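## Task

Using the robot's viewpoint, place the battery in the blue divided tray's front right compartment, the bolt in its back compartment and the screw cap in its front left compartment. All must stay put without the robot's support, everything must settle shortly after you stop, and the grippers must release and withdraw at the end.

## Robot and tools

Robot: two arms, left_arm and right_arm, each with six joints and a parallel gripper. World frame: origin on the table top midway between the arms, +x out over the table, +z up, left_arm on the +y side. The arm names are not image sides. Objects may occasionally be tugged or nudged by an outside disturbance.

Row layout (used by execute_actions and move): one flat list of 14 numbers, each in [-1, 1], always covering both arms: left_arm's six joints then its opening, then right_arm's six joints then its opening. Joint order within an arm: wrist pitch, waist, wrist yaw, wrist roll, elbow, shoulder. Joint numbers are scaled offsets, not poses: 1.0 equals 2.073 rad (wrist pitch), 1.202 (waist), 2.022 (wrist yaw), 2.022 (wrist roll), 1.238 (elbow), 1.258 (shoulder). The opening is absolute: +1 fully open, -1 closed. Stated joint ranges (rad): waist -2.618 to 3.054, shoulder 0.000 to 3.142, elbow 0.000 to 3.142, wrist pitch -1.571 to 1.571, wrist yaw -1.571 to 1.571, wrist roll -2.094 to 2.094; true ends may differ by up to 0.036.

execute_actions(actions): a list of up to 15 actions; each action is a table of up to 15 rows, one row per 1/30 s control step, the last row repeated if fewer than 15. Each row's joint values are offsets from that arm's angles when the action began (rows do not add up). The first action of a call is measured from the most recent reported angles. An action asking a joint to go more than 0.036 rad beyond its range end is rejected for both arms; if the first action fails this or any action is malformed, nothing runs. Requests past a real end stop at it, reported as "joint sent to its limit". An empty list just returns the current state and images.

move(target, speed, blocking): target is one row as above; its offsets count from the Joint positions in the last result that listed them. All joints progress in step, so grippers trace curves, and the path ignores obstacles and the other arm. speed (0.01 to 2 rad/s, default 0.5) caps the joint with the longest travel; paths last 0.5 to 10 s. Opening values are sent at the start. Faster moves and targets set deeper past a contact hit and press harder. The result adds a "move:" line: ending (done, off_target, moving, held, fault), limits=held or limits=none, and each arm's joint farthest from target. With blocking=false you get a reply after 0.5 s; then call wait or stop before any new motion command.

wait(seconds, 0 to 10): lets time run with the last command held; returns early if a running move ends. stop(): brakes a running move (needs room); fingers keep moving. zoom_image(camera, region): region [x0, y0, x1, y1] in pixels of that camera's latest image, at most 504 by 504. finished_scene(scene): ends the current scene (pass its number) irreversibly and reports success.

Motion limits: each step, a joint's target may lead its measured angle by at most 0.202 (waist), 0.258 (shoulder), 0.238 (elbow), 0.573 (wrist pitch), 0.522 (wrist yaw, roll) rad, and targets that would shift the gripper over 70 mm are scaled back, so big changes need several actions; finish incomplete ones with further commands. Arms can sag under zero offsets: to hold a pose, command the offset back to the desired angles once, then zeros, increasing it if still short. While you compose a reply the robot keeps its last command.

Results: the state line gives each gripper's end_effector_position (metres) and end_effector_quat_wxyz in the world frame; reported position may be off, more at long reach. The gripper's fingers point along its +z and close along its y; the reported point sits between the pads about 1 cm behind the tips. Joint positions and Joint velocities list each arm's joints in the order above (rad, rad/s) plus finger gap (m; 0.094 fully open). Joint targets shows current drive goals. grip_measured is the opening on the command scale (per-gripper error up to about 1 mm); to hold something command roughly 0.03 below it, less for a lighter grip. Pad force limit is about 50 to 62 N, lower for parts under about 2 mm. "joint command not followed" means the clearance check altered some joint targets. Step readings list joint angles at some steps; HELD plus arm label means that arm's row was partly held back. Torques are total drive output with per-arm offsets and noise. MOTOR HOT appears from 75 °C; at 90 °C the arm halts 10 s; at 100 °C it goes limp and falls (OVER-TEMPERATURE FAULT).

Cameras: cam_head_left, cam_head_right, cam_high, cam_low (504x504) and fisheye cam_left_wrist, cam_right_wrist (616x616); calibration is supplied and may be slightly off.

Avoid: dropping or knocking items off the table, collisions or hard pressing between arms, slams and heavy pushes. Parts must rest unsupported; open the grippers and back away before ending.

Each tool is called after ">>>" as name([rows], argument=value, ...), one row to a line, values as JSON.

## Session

>>> execute_actions(actions=[])

Scene clock: 0.00 s.
left_arm: end_effector_position=(+0.4444, +0.5857, +0.3020) grip_measured=+1.000 end_effector_quat_wxyz=(+0.392, +0.621, +0.414, +0.537) | right_arm: end_effector_position=(+0.3955, -0.3971, +0.1861) grip_measured=+1.000 end_effector_quat_wxyz=(+0.566, +0.142, +0.805, -0.108)
Joint names: [wrist pitch, waist, wrist yaw, wrist roll, elbow, shoulder]
Joint positions: left_arm=[0.238 0.56  0.733 2.028 1.46  1.854 0.094] | right_arm=[ 0.354 -0.331  0.004 -0.012  0.769  1.466  0.094]
Joint velocities: left_arm=[-0.037 -0.002 -0.051  0.11  -0.022  0.002  0.   ] | right_arm=[-0.037 -0.002 -0.066  0.051 -0.007 -0.017  0.   ]
Joint torques (N m, as the arm reports them, + toward a larger angle): no reading
Joint targets: left_arm=[0.216 0.560 0.735 2.024 1.462 1.854] | right_arm=[0.366 -0.331 0.004 -0.012 0.781 1.453]
camera_calibration (this result's frames):
cam_left_wrist: T_world_to_cam=[[-0.158568, 0.198661, -0.967155, 0.239507], [-0.649386, 0.716884, 0.253723, -0.211257], [0.743743, 0.66829, 0.0153327, -0.606619], [0, 0, 0, 1]] pos_world=[0.35196, 0.509264, 0.294543]
cam_right_wrist: T_world_to_cam=[[-0.304138, -0.952424, -0.0197202, -0.249991], [-0.837653, 0.277233, -0.470615, 0.542433], [0.453692, -0.126613, -0.882118, 0.0397145], [0, 0, 0, 1]] pos_world=[0.360321, -0.383449, 0.28538]

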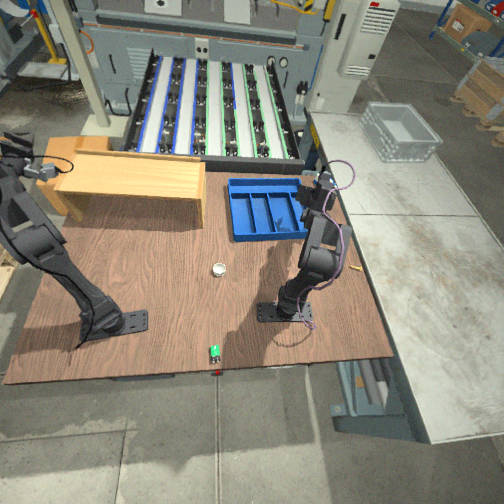

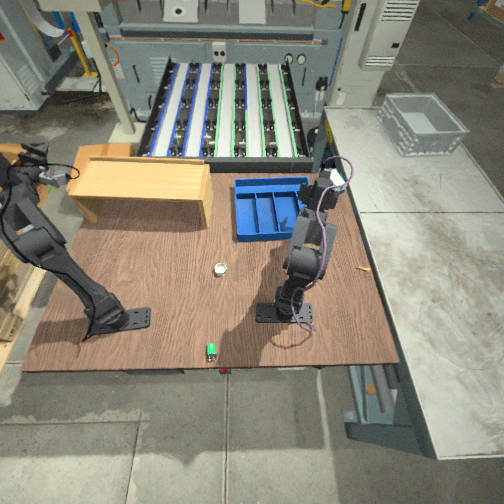

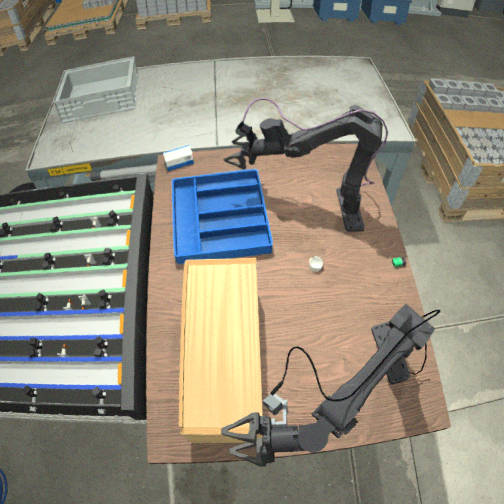

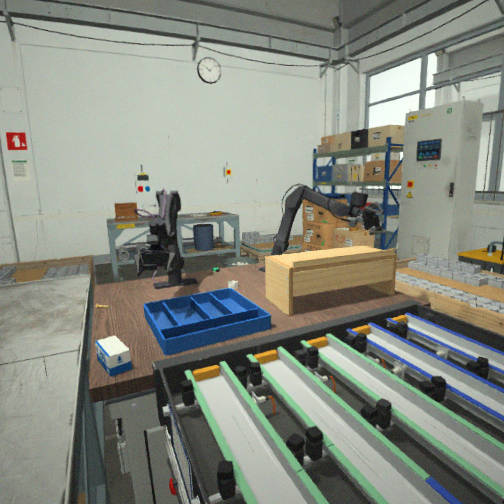

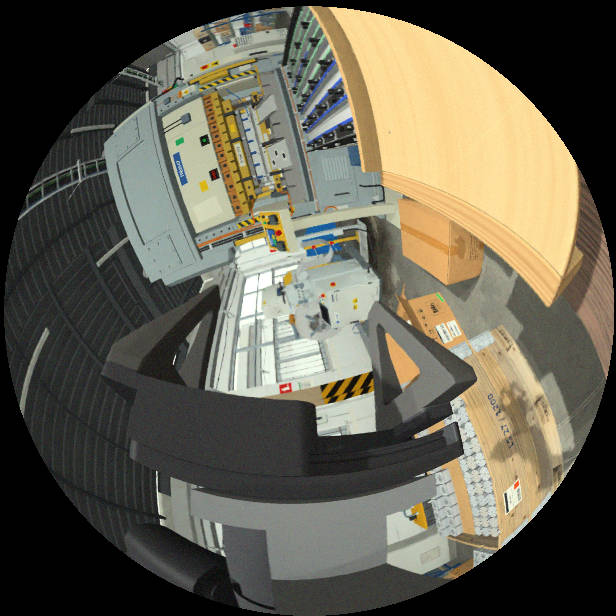

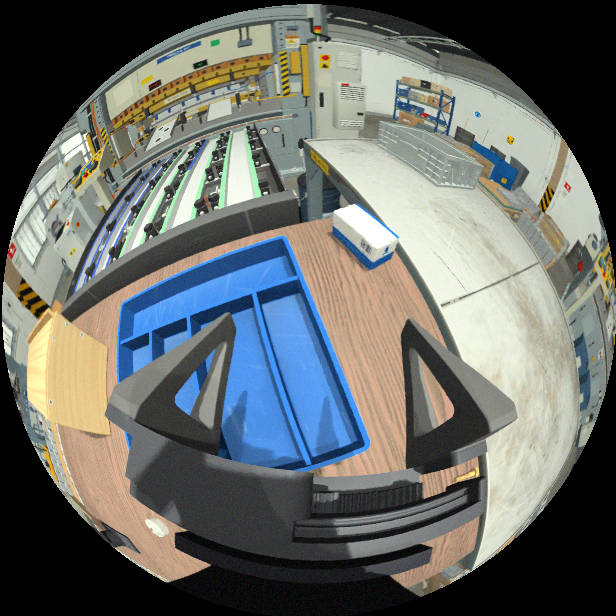

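>>> zoom_image(camera="cam_head_left", region=[180, 160, 400, 380])

>>> zoom_image(camera="cam_high", region=[150, 120, 450, 320])

>>> zoom_image(camera="cam_low", region=[60, 240, 300, 380])

Region (180, 160, 400, 380) of cam_head_left's 504x504 image, scaled by 2.291, with more detail than that image has.

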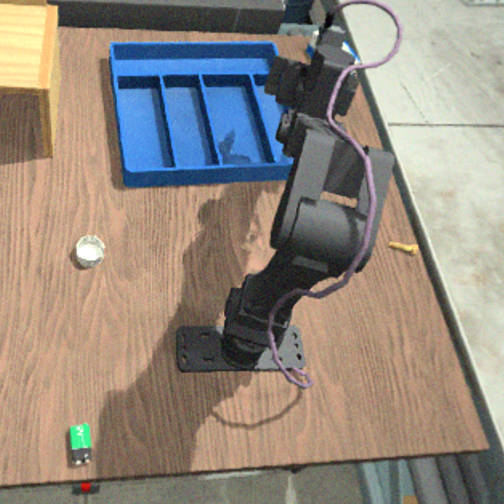

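Region (150, 120, 450, 320) of cam_high's 504x504 image, scaled by 1.680, with more detail than that image has.

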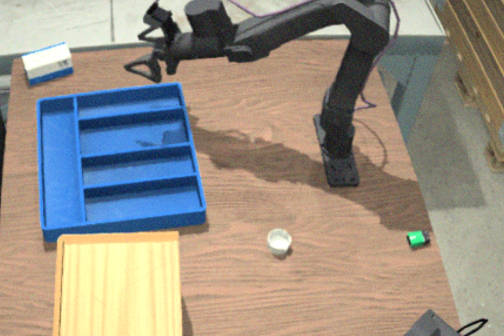

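Region (60, 240, 300, 380) of cam_low's 504x504 image, scaled by 2.100, with more detail than that image has; it fills the top 294 rows of this view, and the rest is white.

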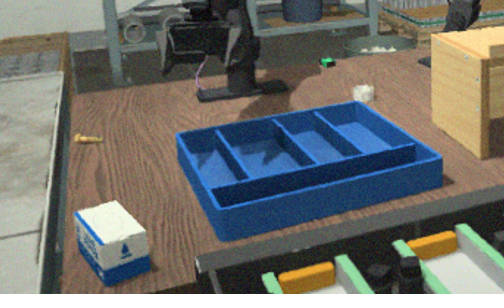

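>>> move(target=[-0.01,0,0,0,0,0,1,-0.766,-0.65,-0.002,0.382,0.596,0.292,1], speed=1.0)

Scene clock: 3.80 s.
left_arm: end_effector_position=(+0.4446, +0.5859, +0.3034) grip_measured=+1.000 end_effector_quat_wxyz=(+0.392, +0.621, +0.412, +0.540) | right_arm: end_effector_position=(+0.1130, -0.5432, +0.0966) grip_measured=+1.000 end_effector_quat_wxyz=(-0.004, +0.811, +0.584, -0.001)
Joint names: [wrist pitch, waist, wrist yaw, wrist roll, elbow, shoulder]
Joint positions: left_arm=[0.245 0.56  0.733 2.028 1.46  1.854 0.094] | right_arm=[-1.224 -1.11   0.003  0.755  1.475  1.83   0.094]
Joint velocities: left_arm=[ 0.081  0.007 -0.007 -0.022 -0.007 -0.002  0.   ] | right_arm=[-0.037 -0.027  0.007 -0.007  0.002  0.002  0.   ]
Joint torques (N m, as the arm reports them, + toward a larger angle): left_arm=[  1.48  -0.09   0.09   0.04   9.45 -12.19] | right_arm=[ 0.04 -0.21 -0.03  0.09  8.88 -6.26]
Joint targets: left_arm=[0.217 0.560 0.733 2.028 1.460 1.854] | right_arm=[-1.234 -1.113 -0.000 0.761 1.506 1.833]
move: off_target (left_arm, right_arm); limits=none; left_arm: farthest joint: the wrist pitch, 0.028 radians from its target (0.020 radians at the start); right_arm: farthest joint: the elbow, 0.032 radians from its target (0.738 radians at the start)
camera_calibration (this result's frames):
cam_left_wrist: T_world_to_cam=[[-0.153193, 0.203161, -0.967087, 0.235865], [-0.650796, 0.715704, 0.253442, -0.210214], [0.743638, 0.668202, 0.0225749, -0.608965], [0, 0, 0, 1]] pos_world=[0.352176, 0.509444, 0.295126]
cam_right_wrist: T_world_to_cam=[[-0.942917, 0.329192, -0.0504051, 0.294393], [0.211007, 0.707647, 0.674323, 0.308857], [0.257651, 0.625195, -0.736714, 0.486936], [0, 0, 0, 1]] pos_world=[0.0869573, -0.619903, 0.165302]

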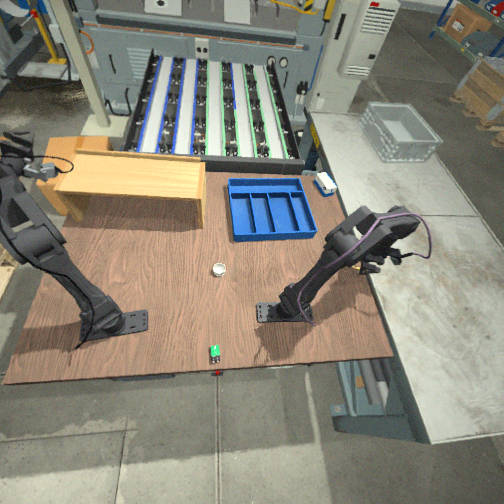

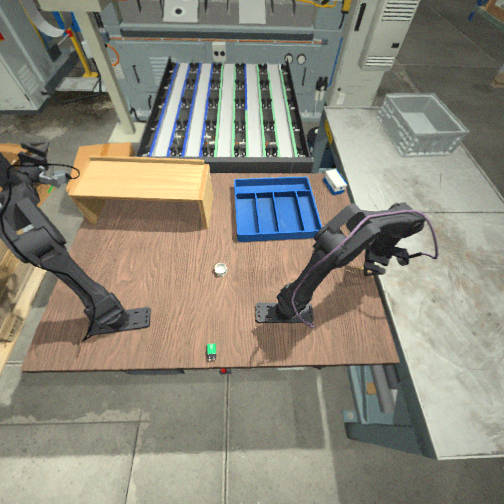

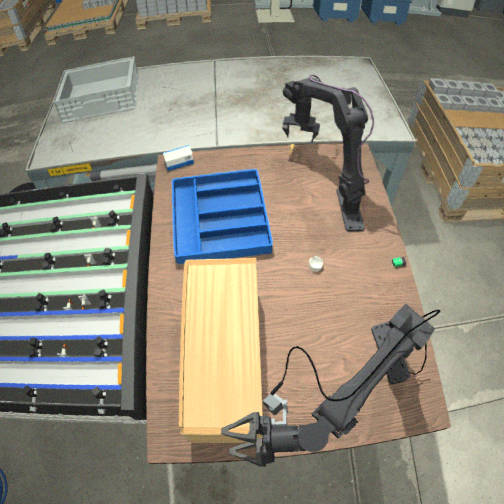

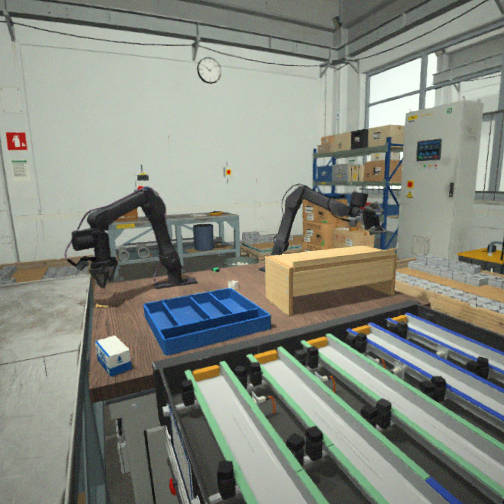

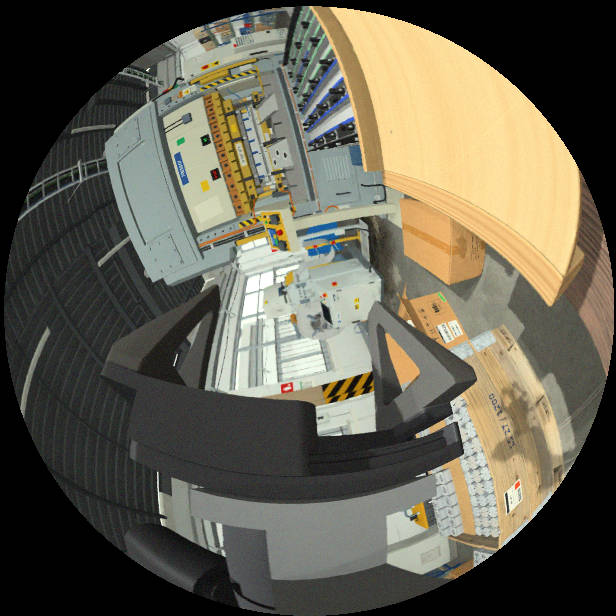

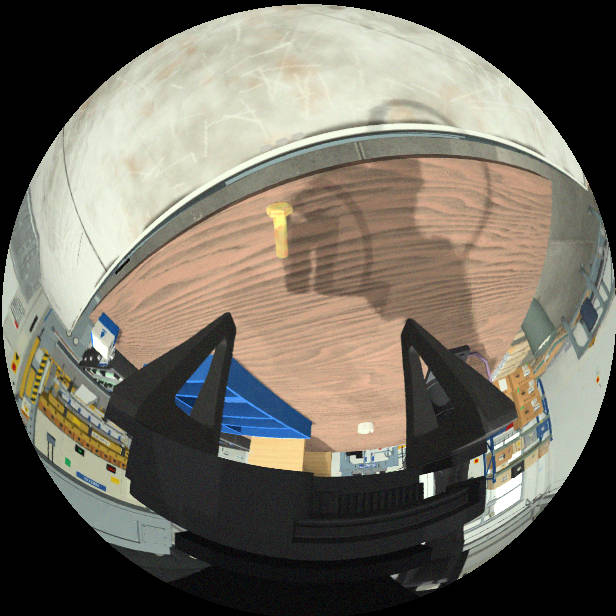

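>>> move(target=[-0.01,0,0,0,0,0,1,0.067,0.024,0,0.017,0.04,0.127,0.2], speed=0.5)

Scene clock: 5.43 s.
left_arm: end_effector_position=(+0.4447, +0.5860, +0.3044) grip_measured=+1.000 end_effector_quat_wxyz=(+0.391, +0.620, +0.410, +0.542) | right_arm: end_effector_position=(+0.1322, -0.5663, +0.0439) grip_measured=+0.203 end_effector_quat_wxyz=(-0.016, +0.813, +0.582, +0.001)
Joint names: [wrist pitch, waist, wrist yaw, wrist roll, elbow, shoulder]
Joint positions: left_arm=[0.25  0.56  0.733 2.028 1.46  1.854 0.094] | right_arm=[-1.098 -1.089  0.003  0.783  1.496  2.002  0.057]
Joint velocities: left_arm=[ 0.022 -0.007  0.007  0.007  0.017  0.002  0.   ] | right_arm=[-0.007  0.012  0.022  0.066  0.002  0.002 -0.001]
Joint torques (N m, as the arm reports them, + toward a larger angle): left_arm=[  1.48   0.17   0.05   0.02   9.57 -12.32] | right_arm=[ 0.22  0.44 -0.03  0.05  8.51 -8.34]
Joint targets: left_arm=[0.224 0.560 0.733 2.028 1.460 1.854] | right_arm=[-1.085 -1.082 0.003 0.789 1.525 1.989]
move: off_target (left_arm, right_arm); limits=none; left_arm: farthest joint: the wrist pitch, 0.026 radians from its target (0.021 radians at the start); right_arm: farthest joint: the elbow, 0.029 radians from its target (0.049 radians at the start)
camera_calibration (this result's frames):
cam_left_wrist: T_world_to_cam=[[-0.149516, 0.206239, -0.967011, 0.233363], [-0.651759, 0.714898, 0.253242, -0.209499], [0.743542, 0.668122, 0.0275295, -0.610554], [0, 0, 0, 1]] pos_world=[0.352322, 0.509567, 0.295526]
cam_right_wrist: T_world_to_cam=[[-0.941104, 0.336595, -0.0320428, 0.320645], [0.223601, 0.69065, 0.687753, 0.344772], [0.253625, 0.640083, -0.725237, 0.466057], [0, 0, 0, 1]] pos_world=[0.106465, -0.644359, 0.111158]

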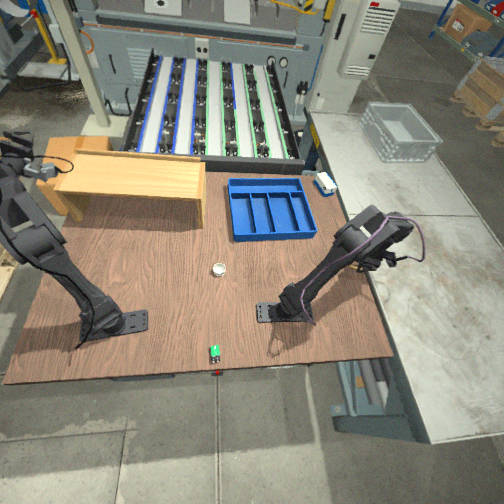

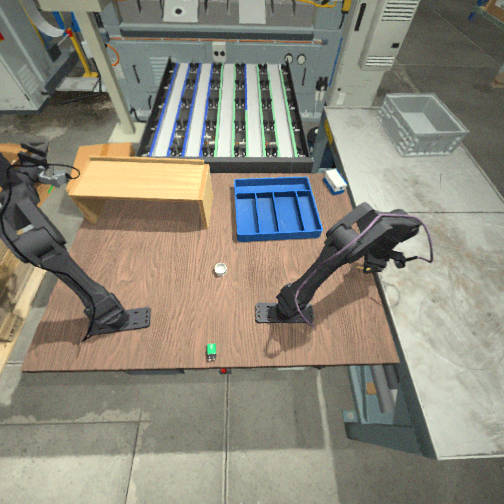

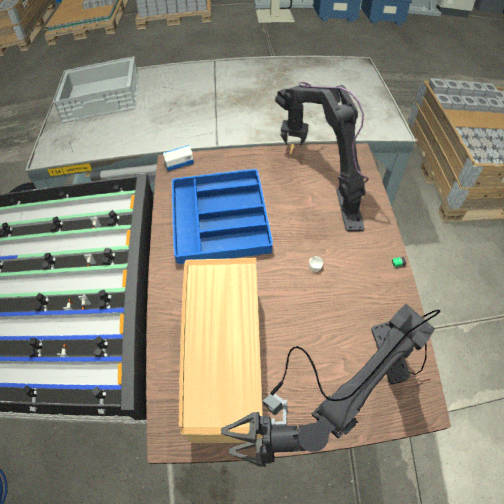

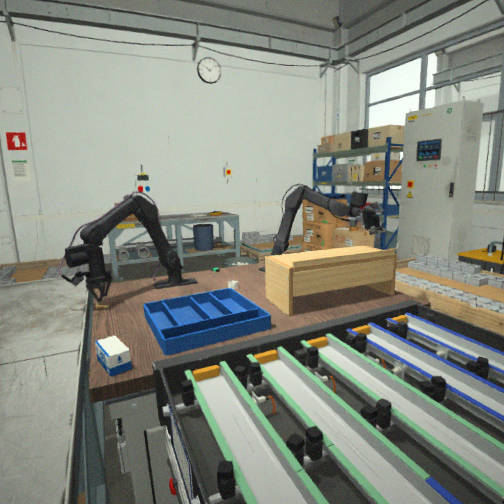

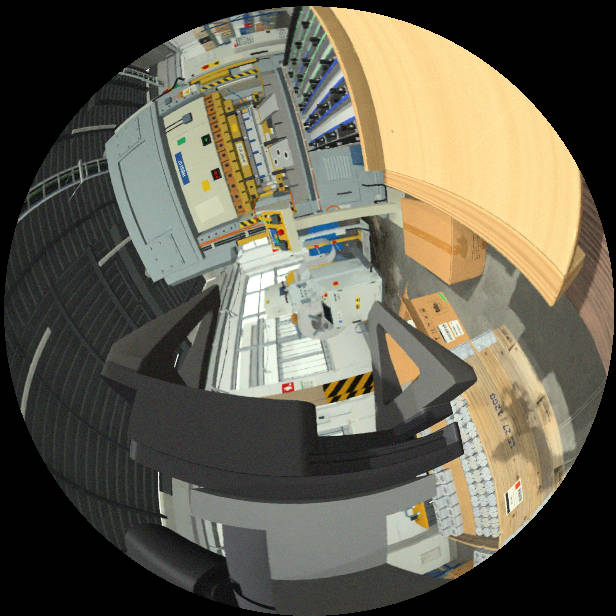

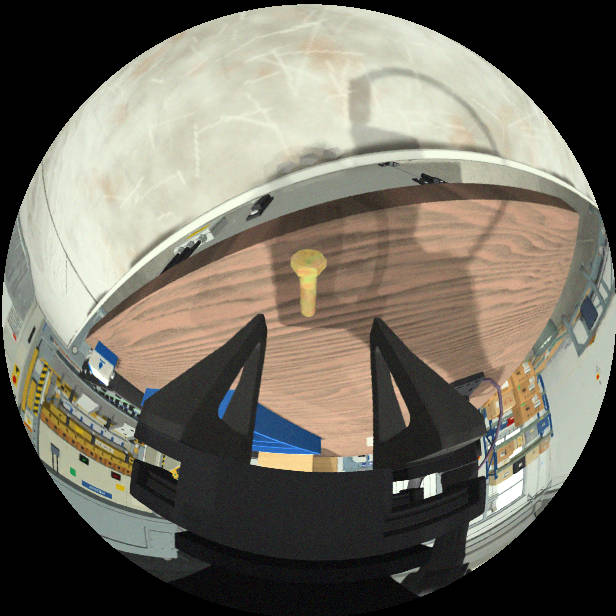

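>>> move(target=[-0.01,0,0,0,0,0,1,0.066,0.002,0,0.003,-0.06,0.024,-0.2], speed=0.25)

>>> zoom_image(camera="cam_right_wrist", region=[180, 200, 440, 420])

Scene clock: 7.00 s.
left_arm: end_effector_position=(+0.4448, +0.5860, +0.3054) grip_measured=+1.000 end_effector_quat_wxyz=(+0.391, +0.620, +0.409, +0.544) | right_arm: end_effector_position=(+0.1349, -0.5718, +0.0163) grip_measured=-0.197 end_effector_quat_wxyz=(-0.004, +0.814, +0.581, -0.001)
Joint names: [wrist pitch, waist, wrist yaw, wrist roll, elbow, shoulder]
Joint positions: left_arm=[0.254 0.56  0.733 2.028 1.46  1.854 0.094] | right_arm=[-0.974 -1.089  0.003  0.784  1.429  2.034  0.038]
Joint velocities: left_arm=[-0.037 -0.017 -0.037 -0.007 -0.027 -0.002  0.   ] | right_arm=[-0.022 -0.002 -0.051 -0.022  0.002  0.007  0.001]
Joint torques (N m, as the arm reports them, + toward a larger angle): left_arm=[  1.46  -0.12   0.07   0.04   9.57 -12.11] | right_arm=[ 0.29  0.19 -0.01  0.05  5.17 -7.95]
Joint targets: left_arm=[0.229 0.560 0.733 2.028 1.460 1.854] | right_arm=[-0.961 -1.087 0.003 0.790 1.421 2.032]
move: off_target (left_arm); limits=none; left_arm: farthest joint: the wrist pitch, 0.025 radians from its target (0.021 radians at the start); right_arm: farthest joint: the wrist pitch, 0.013 radians from its target (0.136 radians at the start)
camera_calibration (this result's frames):
cam_left_wrist: T_world_to_cam=[[-0.146121, 0.20908, -0.96692, 0.231046], [-0.652648, 0.714154, 0.253052, -0.208837], [0.743438, 0.668034, 0.0321023, -0.61201], [0, 0, 0, 1]] pos_world=[0.352455, 0.509678, 0.295897]
cam_right_wrist: T_world_to_cam=[[-0.940403, 0.336401, -0.0497664, 0.324225], [0.216732, 0.705667, 0.674582, 0.376686], [0.262049, 0.623593, -0.73652, 0.438497], [0, 0, 0, 1]] pos_world=[0.108355, -0.648328, 0.084992]

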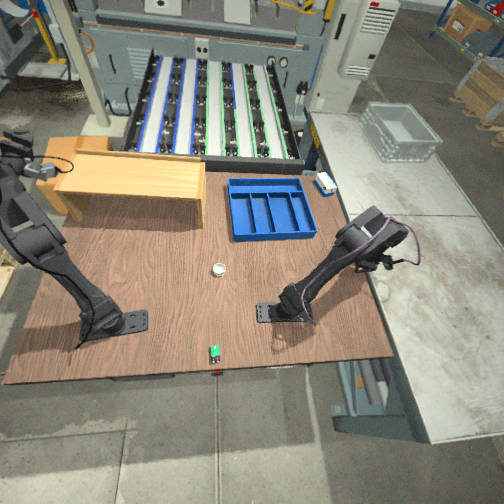

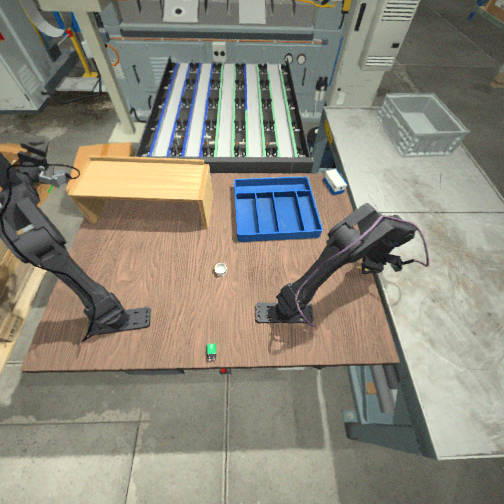

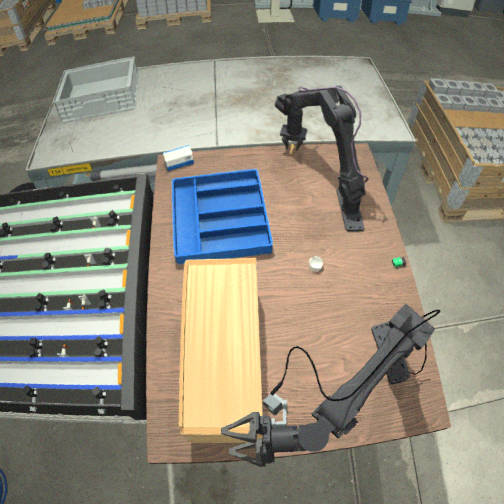

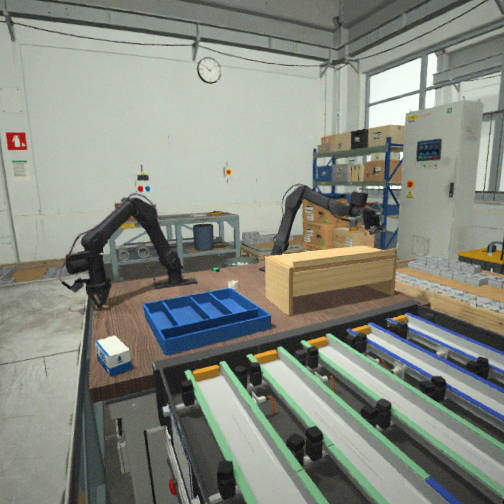

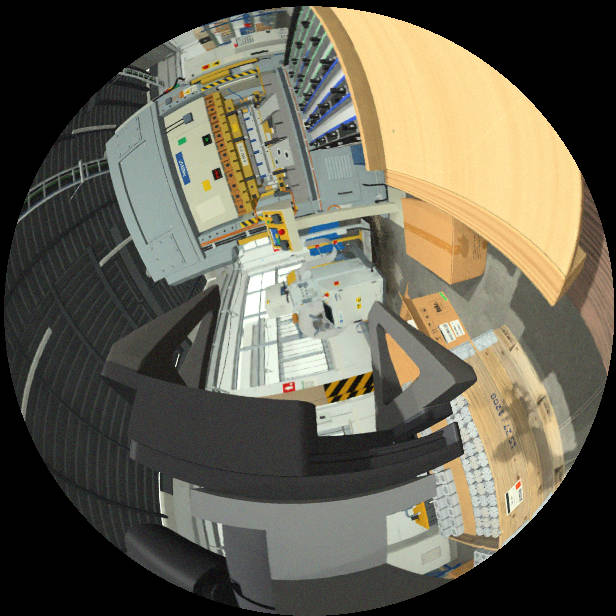

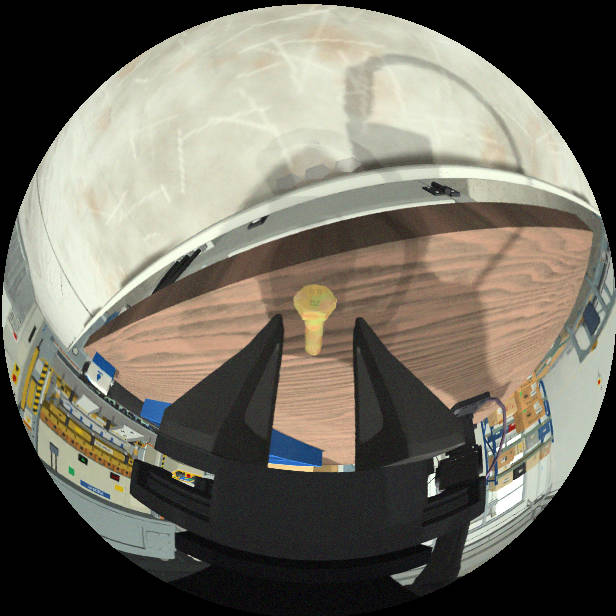

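Region (180, 200, 440, 420) of cam_right_wrist's 616x616 image, scaled by 1.938, with more detail than that image has; it fills the top 426 rows of this view, and the rest is white.

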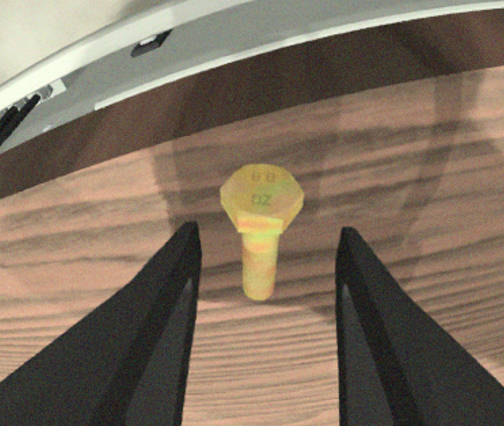

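>>> execute_actions([
  [[-0.012,0,0,0,0,0,1,0.006,0,0,0.003,-0.004,0,-0.4],[-0.012,0,0,0,0,0,1,0.006,0,0,0.003,-0.004,0,-0.55],[-0.012,0,0,0,0,0,1,0.006,0,0,0.003,-0.004,0,-0.65],[-0.012,0,0,0,0,0,1,0.006,0,0,0.003,-0.004,0,-0.72],[-0.012,0,0,0,0,0,1,0.006,0,0,0.003,-0.004,0,-0.78],[-0.012,0,0,0,0,0,1,0.006,0,0,0.003,-0.004,0,-0.82],[-0.012,0,0,0,0,0,1,0.006,0,0,0.003,-0.004,0,-0.85],[-0.012,0,0,0,0,0,1,0.006,0,0,0.003,-0.004,0,-0.88],[-0.012,0,0,0,0,0,1,0.006,0,0,0.003,-0.004,0,-0.9]],
  [[0,0,0,0,0,0,1,0,0,0,0,0,0,-0.9]],
])

Scene clock: 8.20 s.
left_arm: end_effector_position=(+0.4450, +0.5862, +0.3073) grip_measured=+1.000 end_effector_quat_wxyz=(+0.391, +0.619, +0.406, +0.547) | right_arm: end_effector_position=(+0.1350, -0.5719, +0.0163) grip_measured=-0.881 end_effector_quat_wxyz=(-0.004, +0.814, +0.581, -0.001)
Joint names: [wrist pitch, waist, wrist yaw, wrist roll, elbow, shoulder]
Joint positions: left_arm=[0.264 0.56  0.733 2.028 1.46  1.854 0.094] | right_arm=[-0.973 -1.089  0.003  0.785  1.429  2.034  0.006]
Joint velocities: left_arm=[-0.007 -0.002 -0.022 -0.051 -0.017 -0.002  0.   ] | right_arm=[ 0.007 -0.007 -0.125 -0.051 -0.002 -0.017 -0.001]
Joint torques (N m, as the arm reports them, + toward a larger angle): left_arm=[  1.63   0.02   0.07   0.01   9.65 -12.26] | right_arm=[ 0.14 -0.01  0.01  0.01  5.81 -7.79]
Joint targets: left_arm=[0.255 0.560 0.733 2.028 1.460 1.854] | right_arm=[-0.973 -1.089 0.003 0.785 1.429 2.034]
Step readings (joint positions; steps 1 to 15: 1st action; 16 to 30: 2nd action):
0: left_arm=[0.254 0.560 0.733 2.028 1.460 1.854] | right_arm=[-0.973 -1.089 0.003 0.784 1.429 2.034]
1: left_arm=[0.254 0.560 0.733 2.028 1.460 1.854] | right_arm=[-0.973 -1.089 0.003 0.784 1.429 2.034]
2: left_arm=[0.254 0.560 0.733 2.028 1.460 1.854] | right_arm=[-0.973 -1.089 0.003 0.785 1.429 2.034]
4: left_arm=[0.254 0.560 0.733 2.028 1.460 1.854] | right_arm=[-0.973 -1.089 0.003 0.785 1.429 2.034]
8: left_arm=[0.254 0.560 0.733 2.028 1.460 1.854] | right_arm=[-0.973 -1.089 0.003 0.785 1.429 2.034]
15: left_arm=[0.254 0.560 0.733 2.028 1.460 1.854] | right_arm=[-0.973 -1.089 0.003 0.785 1.429 2.034]
16: left_arm=[0.256 0.560 0.733 2.028 1.460 1.854] | right_arm=[-0.973 -1.089 0.003 0.785 1.429 2.034]
17: left_arm=[0.257 0.560 0.733 2.028 1.460 1.854] | right_arm=[-0.973 -1.089 0.003 0.785 1.429 2.034]
19: left_arm=[0.260 0.560 0.733 2.028 1.460 1.854] | right_arm=[-0.973 -1.089 0.003 0.785 1.429 2.034]
23: left_arm=[0.262 0.560 0.733 2.028 1.460 1.854] | right_arm=[-0.973 -1.089 0.003 0.785 1.429 2.034]
30: Joint positions above
camera_calibration (this result's frames):
cam_left_wrist: T_world_to_cam=[[-0.139051, 0.214998, -0.966665, 0.2262], [-0.654497, 0.712606, 0.252639, -0.207454], [0.743168, 0.667809, 0.0416268, -0.615007], [0, 0, 0, 1]] pos_world=[0.352729, 0.509907, 0.296671]
cam_right_wrist: T_world_to_cam=[[-0.940001, 0.337442, -0.0503083, 0.324911], [0.217319, 0.705886, 0.674165, 0.376842], [0.263004, 0.622783, -0.736866, 0.437994], [0, 0, 0, 1]] pos_world=[0.108328, -0.648421, 0.0850347]

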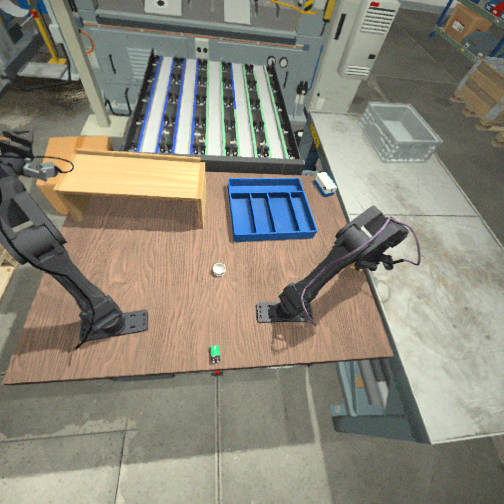

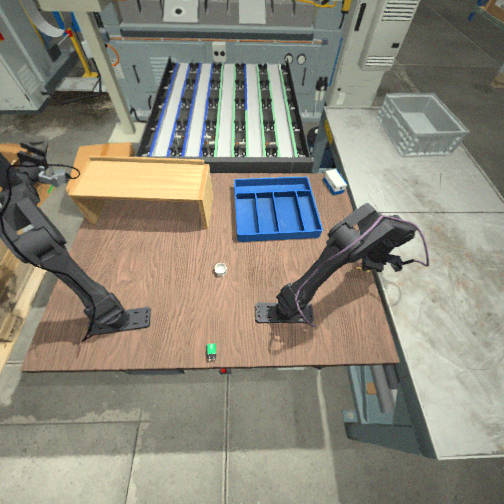

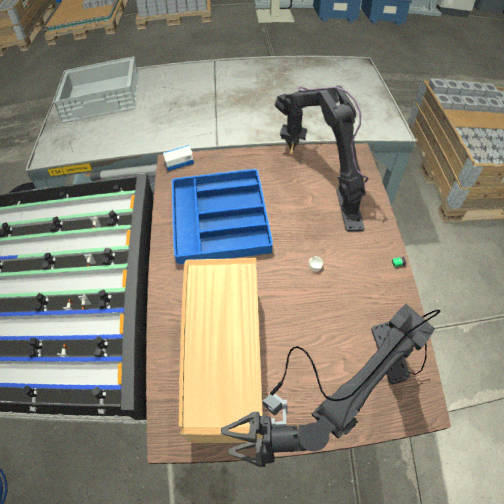

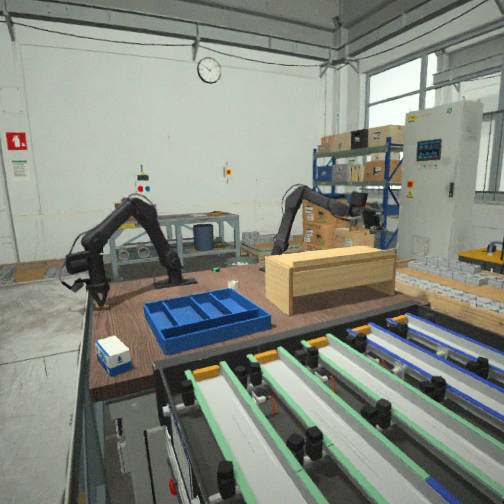

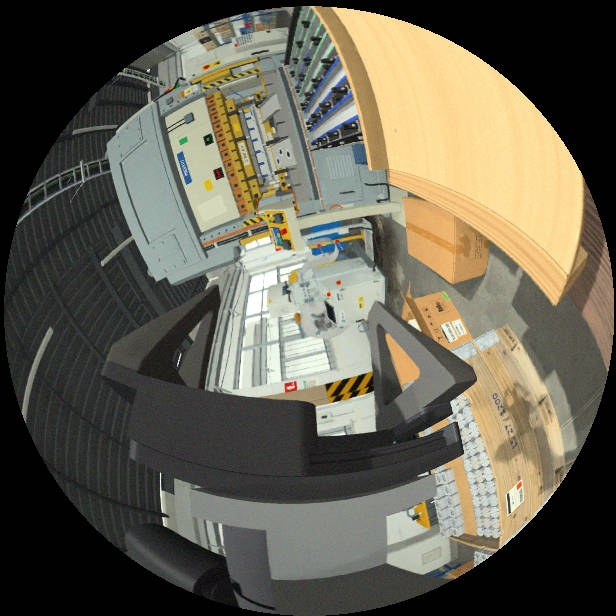

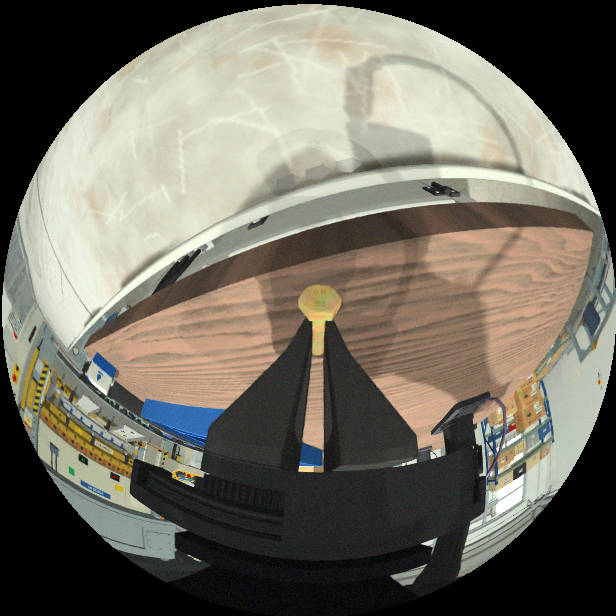

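>>> zoom_image(camera="cam_head_left", region=[215, 165, 345, 255])

>>> zoom_image(camera="cam_high", region=[150, 140, 300, 280])

Region (215, 165, 345, 255) of cam_head_left's 504x504 image, scaled by 3.877, with more detail than that image has; it fills the top 349 rows of this view, and the rest is white.

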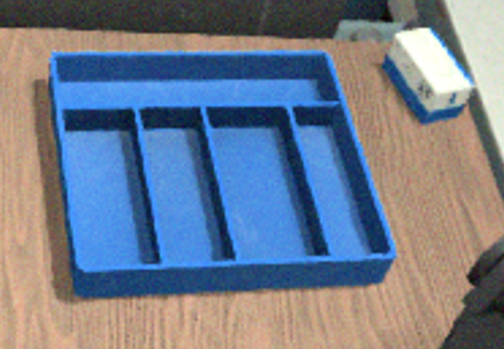

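Region (150, 140, 300, 280) of cam_high's 504x504 image, scaled by 3.360, with more detail than that image has; it fills the top 470 rows of this view, and the rest is white.

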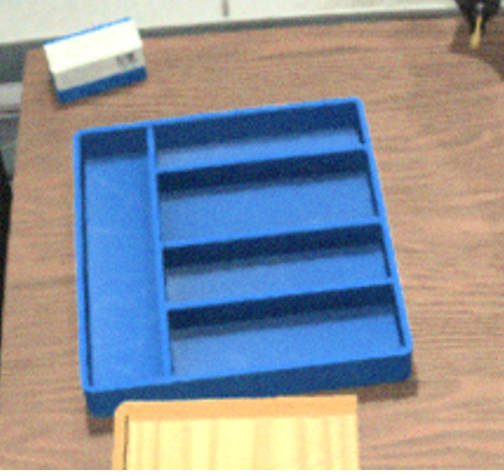

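>>> move(target=[-0.005,0,0,0,0,0,1,-0.17,0,0,0,0.29,0,-0.91], speed=0.6)

Scene clock: 10.47 s.
left_arm: end_effector_position=(+0.4452, +0.5863, +0.3087) grip_measured=+1.000 end_effector_quat_wxyz=(+0.390, +0.619, +0.403, +0.550) | right_arm: end_effector_position=(+0.1411, -0.5845, +0.0946) grip_measured=-0.883 end_effector_quat_wxyz=(-0.013, +0.814, +0.581, +0.001)
Joint names: [wrist pitch, waist, wrist yaw, wrist roll, elbow, shoulder]
Joint positions: left_arm=[0.271 0.56  0.733 2.028 1.46  1.854 0.094] | right_arm=[-1.315 -1.089  0.003  0.785  1.762  2.044  0.006]
Joint velocities: left_arm=[-0.066 -0.022 -0.022  0.037 -0.017  0.007  0.   ] | right_arm=[-0.037 -0.017  0.007 -0.007 -0.002 -0.032  0.   ]
Joint torques (N m, as the arm reports them, + toward a larger angle): left_arm=[  1.57   0.01   0.06  -0.01   9.71 -12.34] | right_arm=[ 0.01 -0.03 -0.01  0.    8.33 -8.72]
Joint targets: left_arm=[0.254 0.560 0.733 2.028 1.460 1.854] | right_arm=[-1.326 -1.089 0.003 0.785 1.788 2.034]
move: off_target (right_arm); limits=none; left_arm: farthest joint: the wrist pitch, 0.017 radians from its target (0.011 radians at the start); right_arm: farthest joint: the elbow, 0.026 radians from its target (0.359 radians at the start)
camera_calibration (this result's frames):
cam_left_wrist: T_world_to_cam=[[-0.133962, 0.219258, -0.966426, 0.222693], [-0.655826, 0.711493, 0.252328, -0.206455], [0.742931, 0.66761, 0.0484822, -0.617135], [0, 0, 0, 1]] pos_world=[0.352922, 0.510069, 0.297231]
cam_right_wrist: T_world_to_cam=[[-0.940365, 0.338188, -0.03665, 0.338053], [0.223003, 0.694243, 0.684322, 0.323039], [0.256873, 0.635339, -0.728258, 0.509279], [0, 0, 0, 1]] pos_world=[0.115035, -0.662157, 0.162214]

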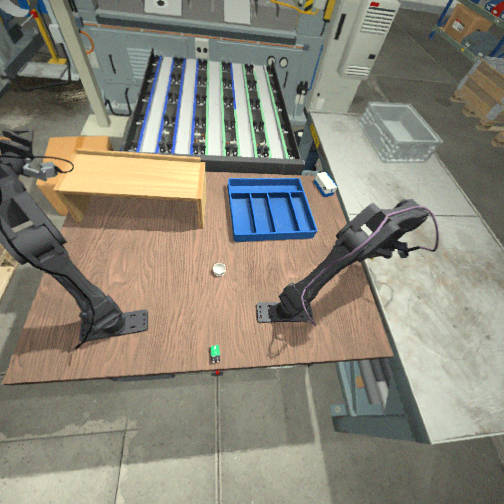

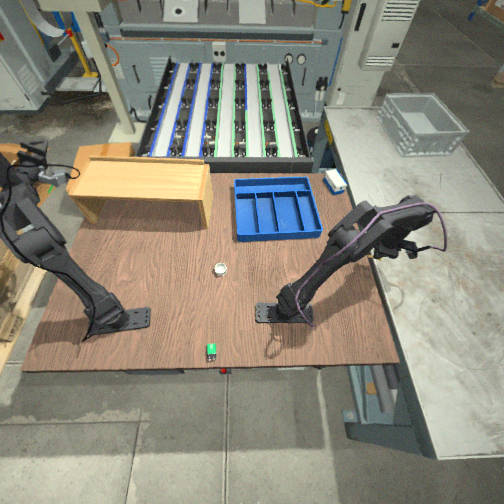

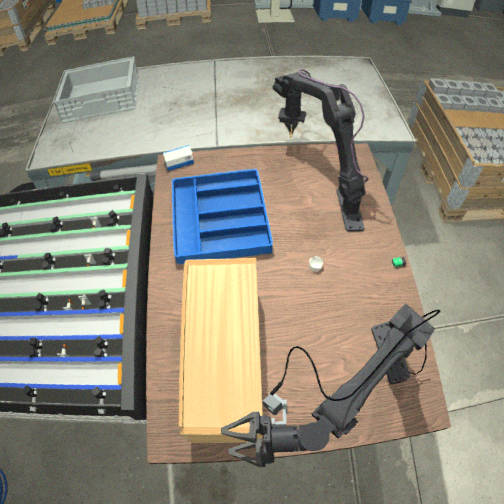

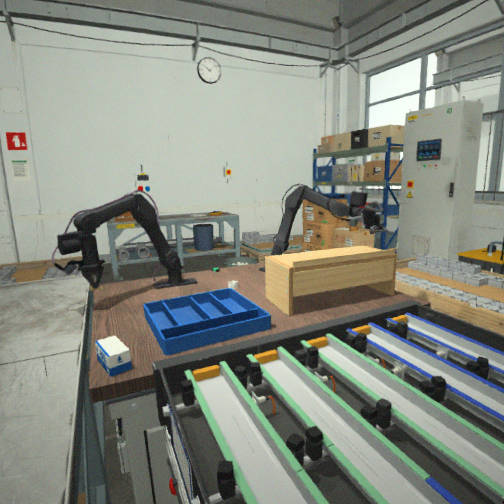

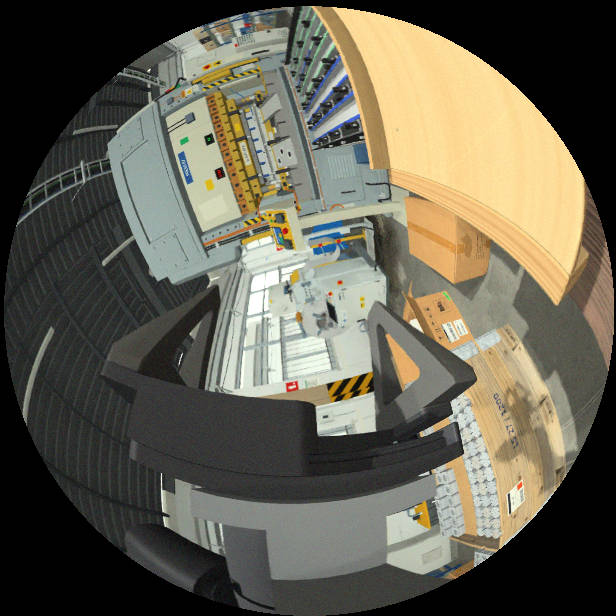

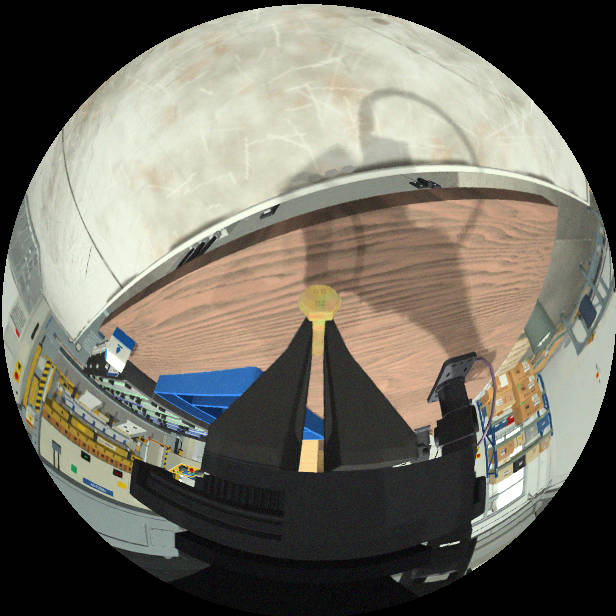

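>>> move(target=[-0.008,0,0,0,0,0,1,0.15,0.963,0,0.393,0.476,0.306,-0.91], speed=1.0)

Scene clock: 12.60 s.
left_arm: end_effector_position=(+0.4453, +0.5864, +0.3100) grip_measured=+1.000 end_effector_quat_wxyz=(+0.390, +0.618, +0.401, +0.552) | right_arm: end_effector_position=(+0.5465, -0.2108, +0.0941) grip_measured=-0.883 end_effector_quat_wxyz=(+0.144, +0.677, +0.704, +0.159)
Joint names: [wrist pitch, waist, wrist yaw, wrist roll, elbow, shoulder]
Joint positions: left_arm=[0.278 0.56  0.733 2.028 1.46  1.854 0.094] | right_arm=[-1.019  0.07  -0.01   1.577  2.318  2.438  0.006]
Joint velocities: left_arm=[-0.007 -0.007  0.022  0.037  0.012  0.007  0.   ] | right_arm=[-0.051  0.027 -0.037  0.022 -0.012  0.002  0.   ]
Joint torques (N m, as the arm reports them, + toward a larger angle): left_arm=[  1.49   0.07   0.11   0.06   9.47 -12.16] | right_arm=[  1.1   -0.26   0.08   0.05   9.62 -11.73]
Joint targets: left_arm=[0.254 0.560 0.733 2.028 1.460 1.854] | right_arm=[-1.004 0.069 0.003 1.580 2.351 2.429]
move: off_target (left_arm, right_arm); limits=none; left_arm: farthest joint: the wrist pitch, 0.023 radians from its target (0.016 radians at the start); right_arm: farthest joint: the elbow, 0.033 radians from its target (0.590 radians at the start)
camera_calibration (this result's frames):
cam_left_wrist: T_world_to_cam=[[-0.128874, 0.223517, -0.966143, 0.219172], [-0.657154, 0.710382, 0.252005, -0.205453], [0.742658, 0.667381, 0.0553352, -0.619237], [0, 0, 0, 1]] pos_world=[0.353113, 0.510229, 0.297792]
cam_right_wrist: T_world_to_cam=[[-0.882452, -0.0172824, -0.470086, 0.527083], [-0.337348, 0.719703, 0.606814, 0.29247], [0.327835, 0.694067, -0.640934, 0.132738], [0, 0, 0, 1]] pos_world=[0.520272, -0.293511, 0.155376]

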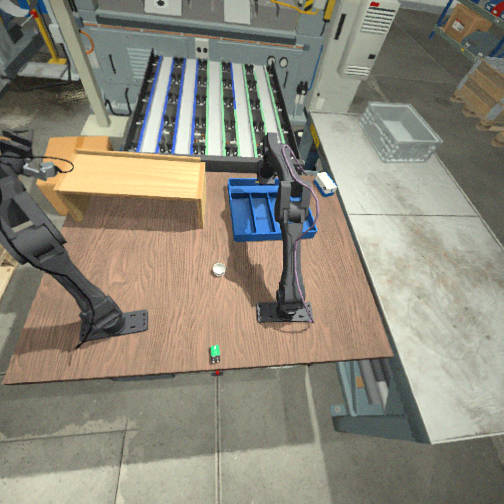

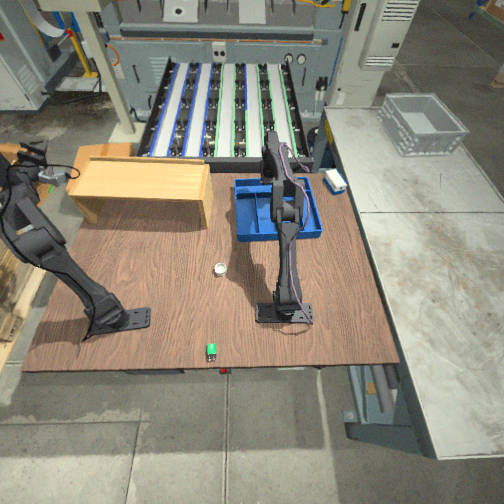

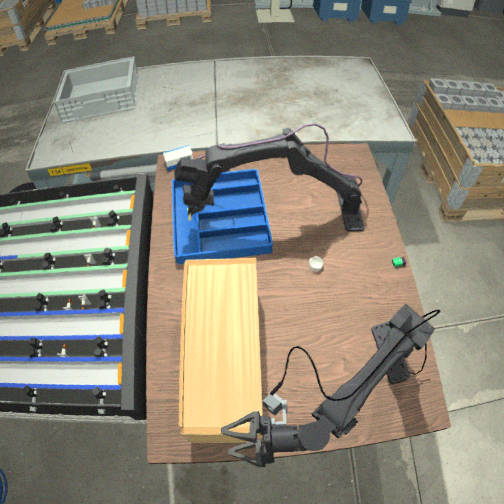

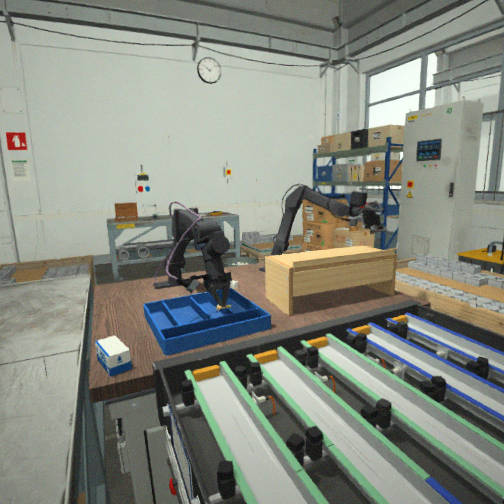

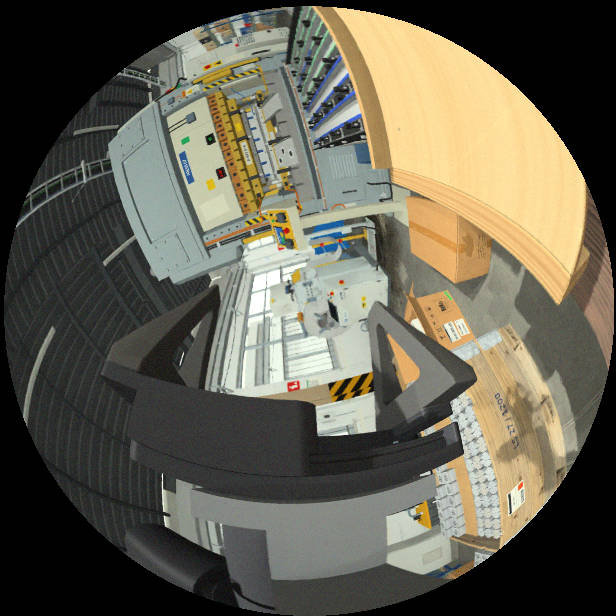

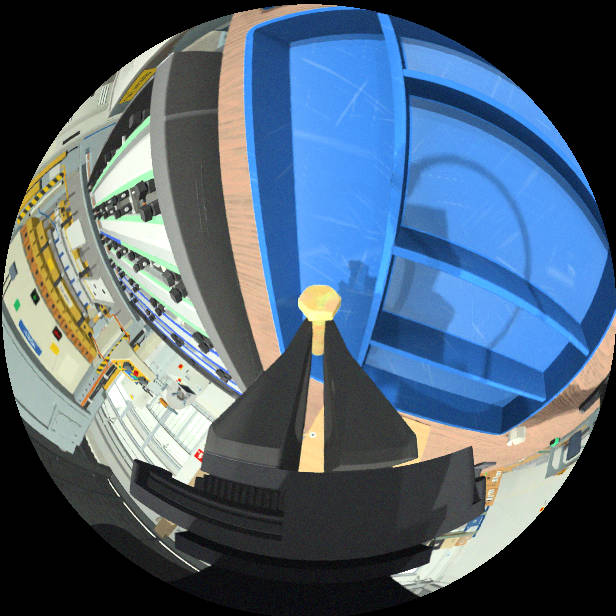

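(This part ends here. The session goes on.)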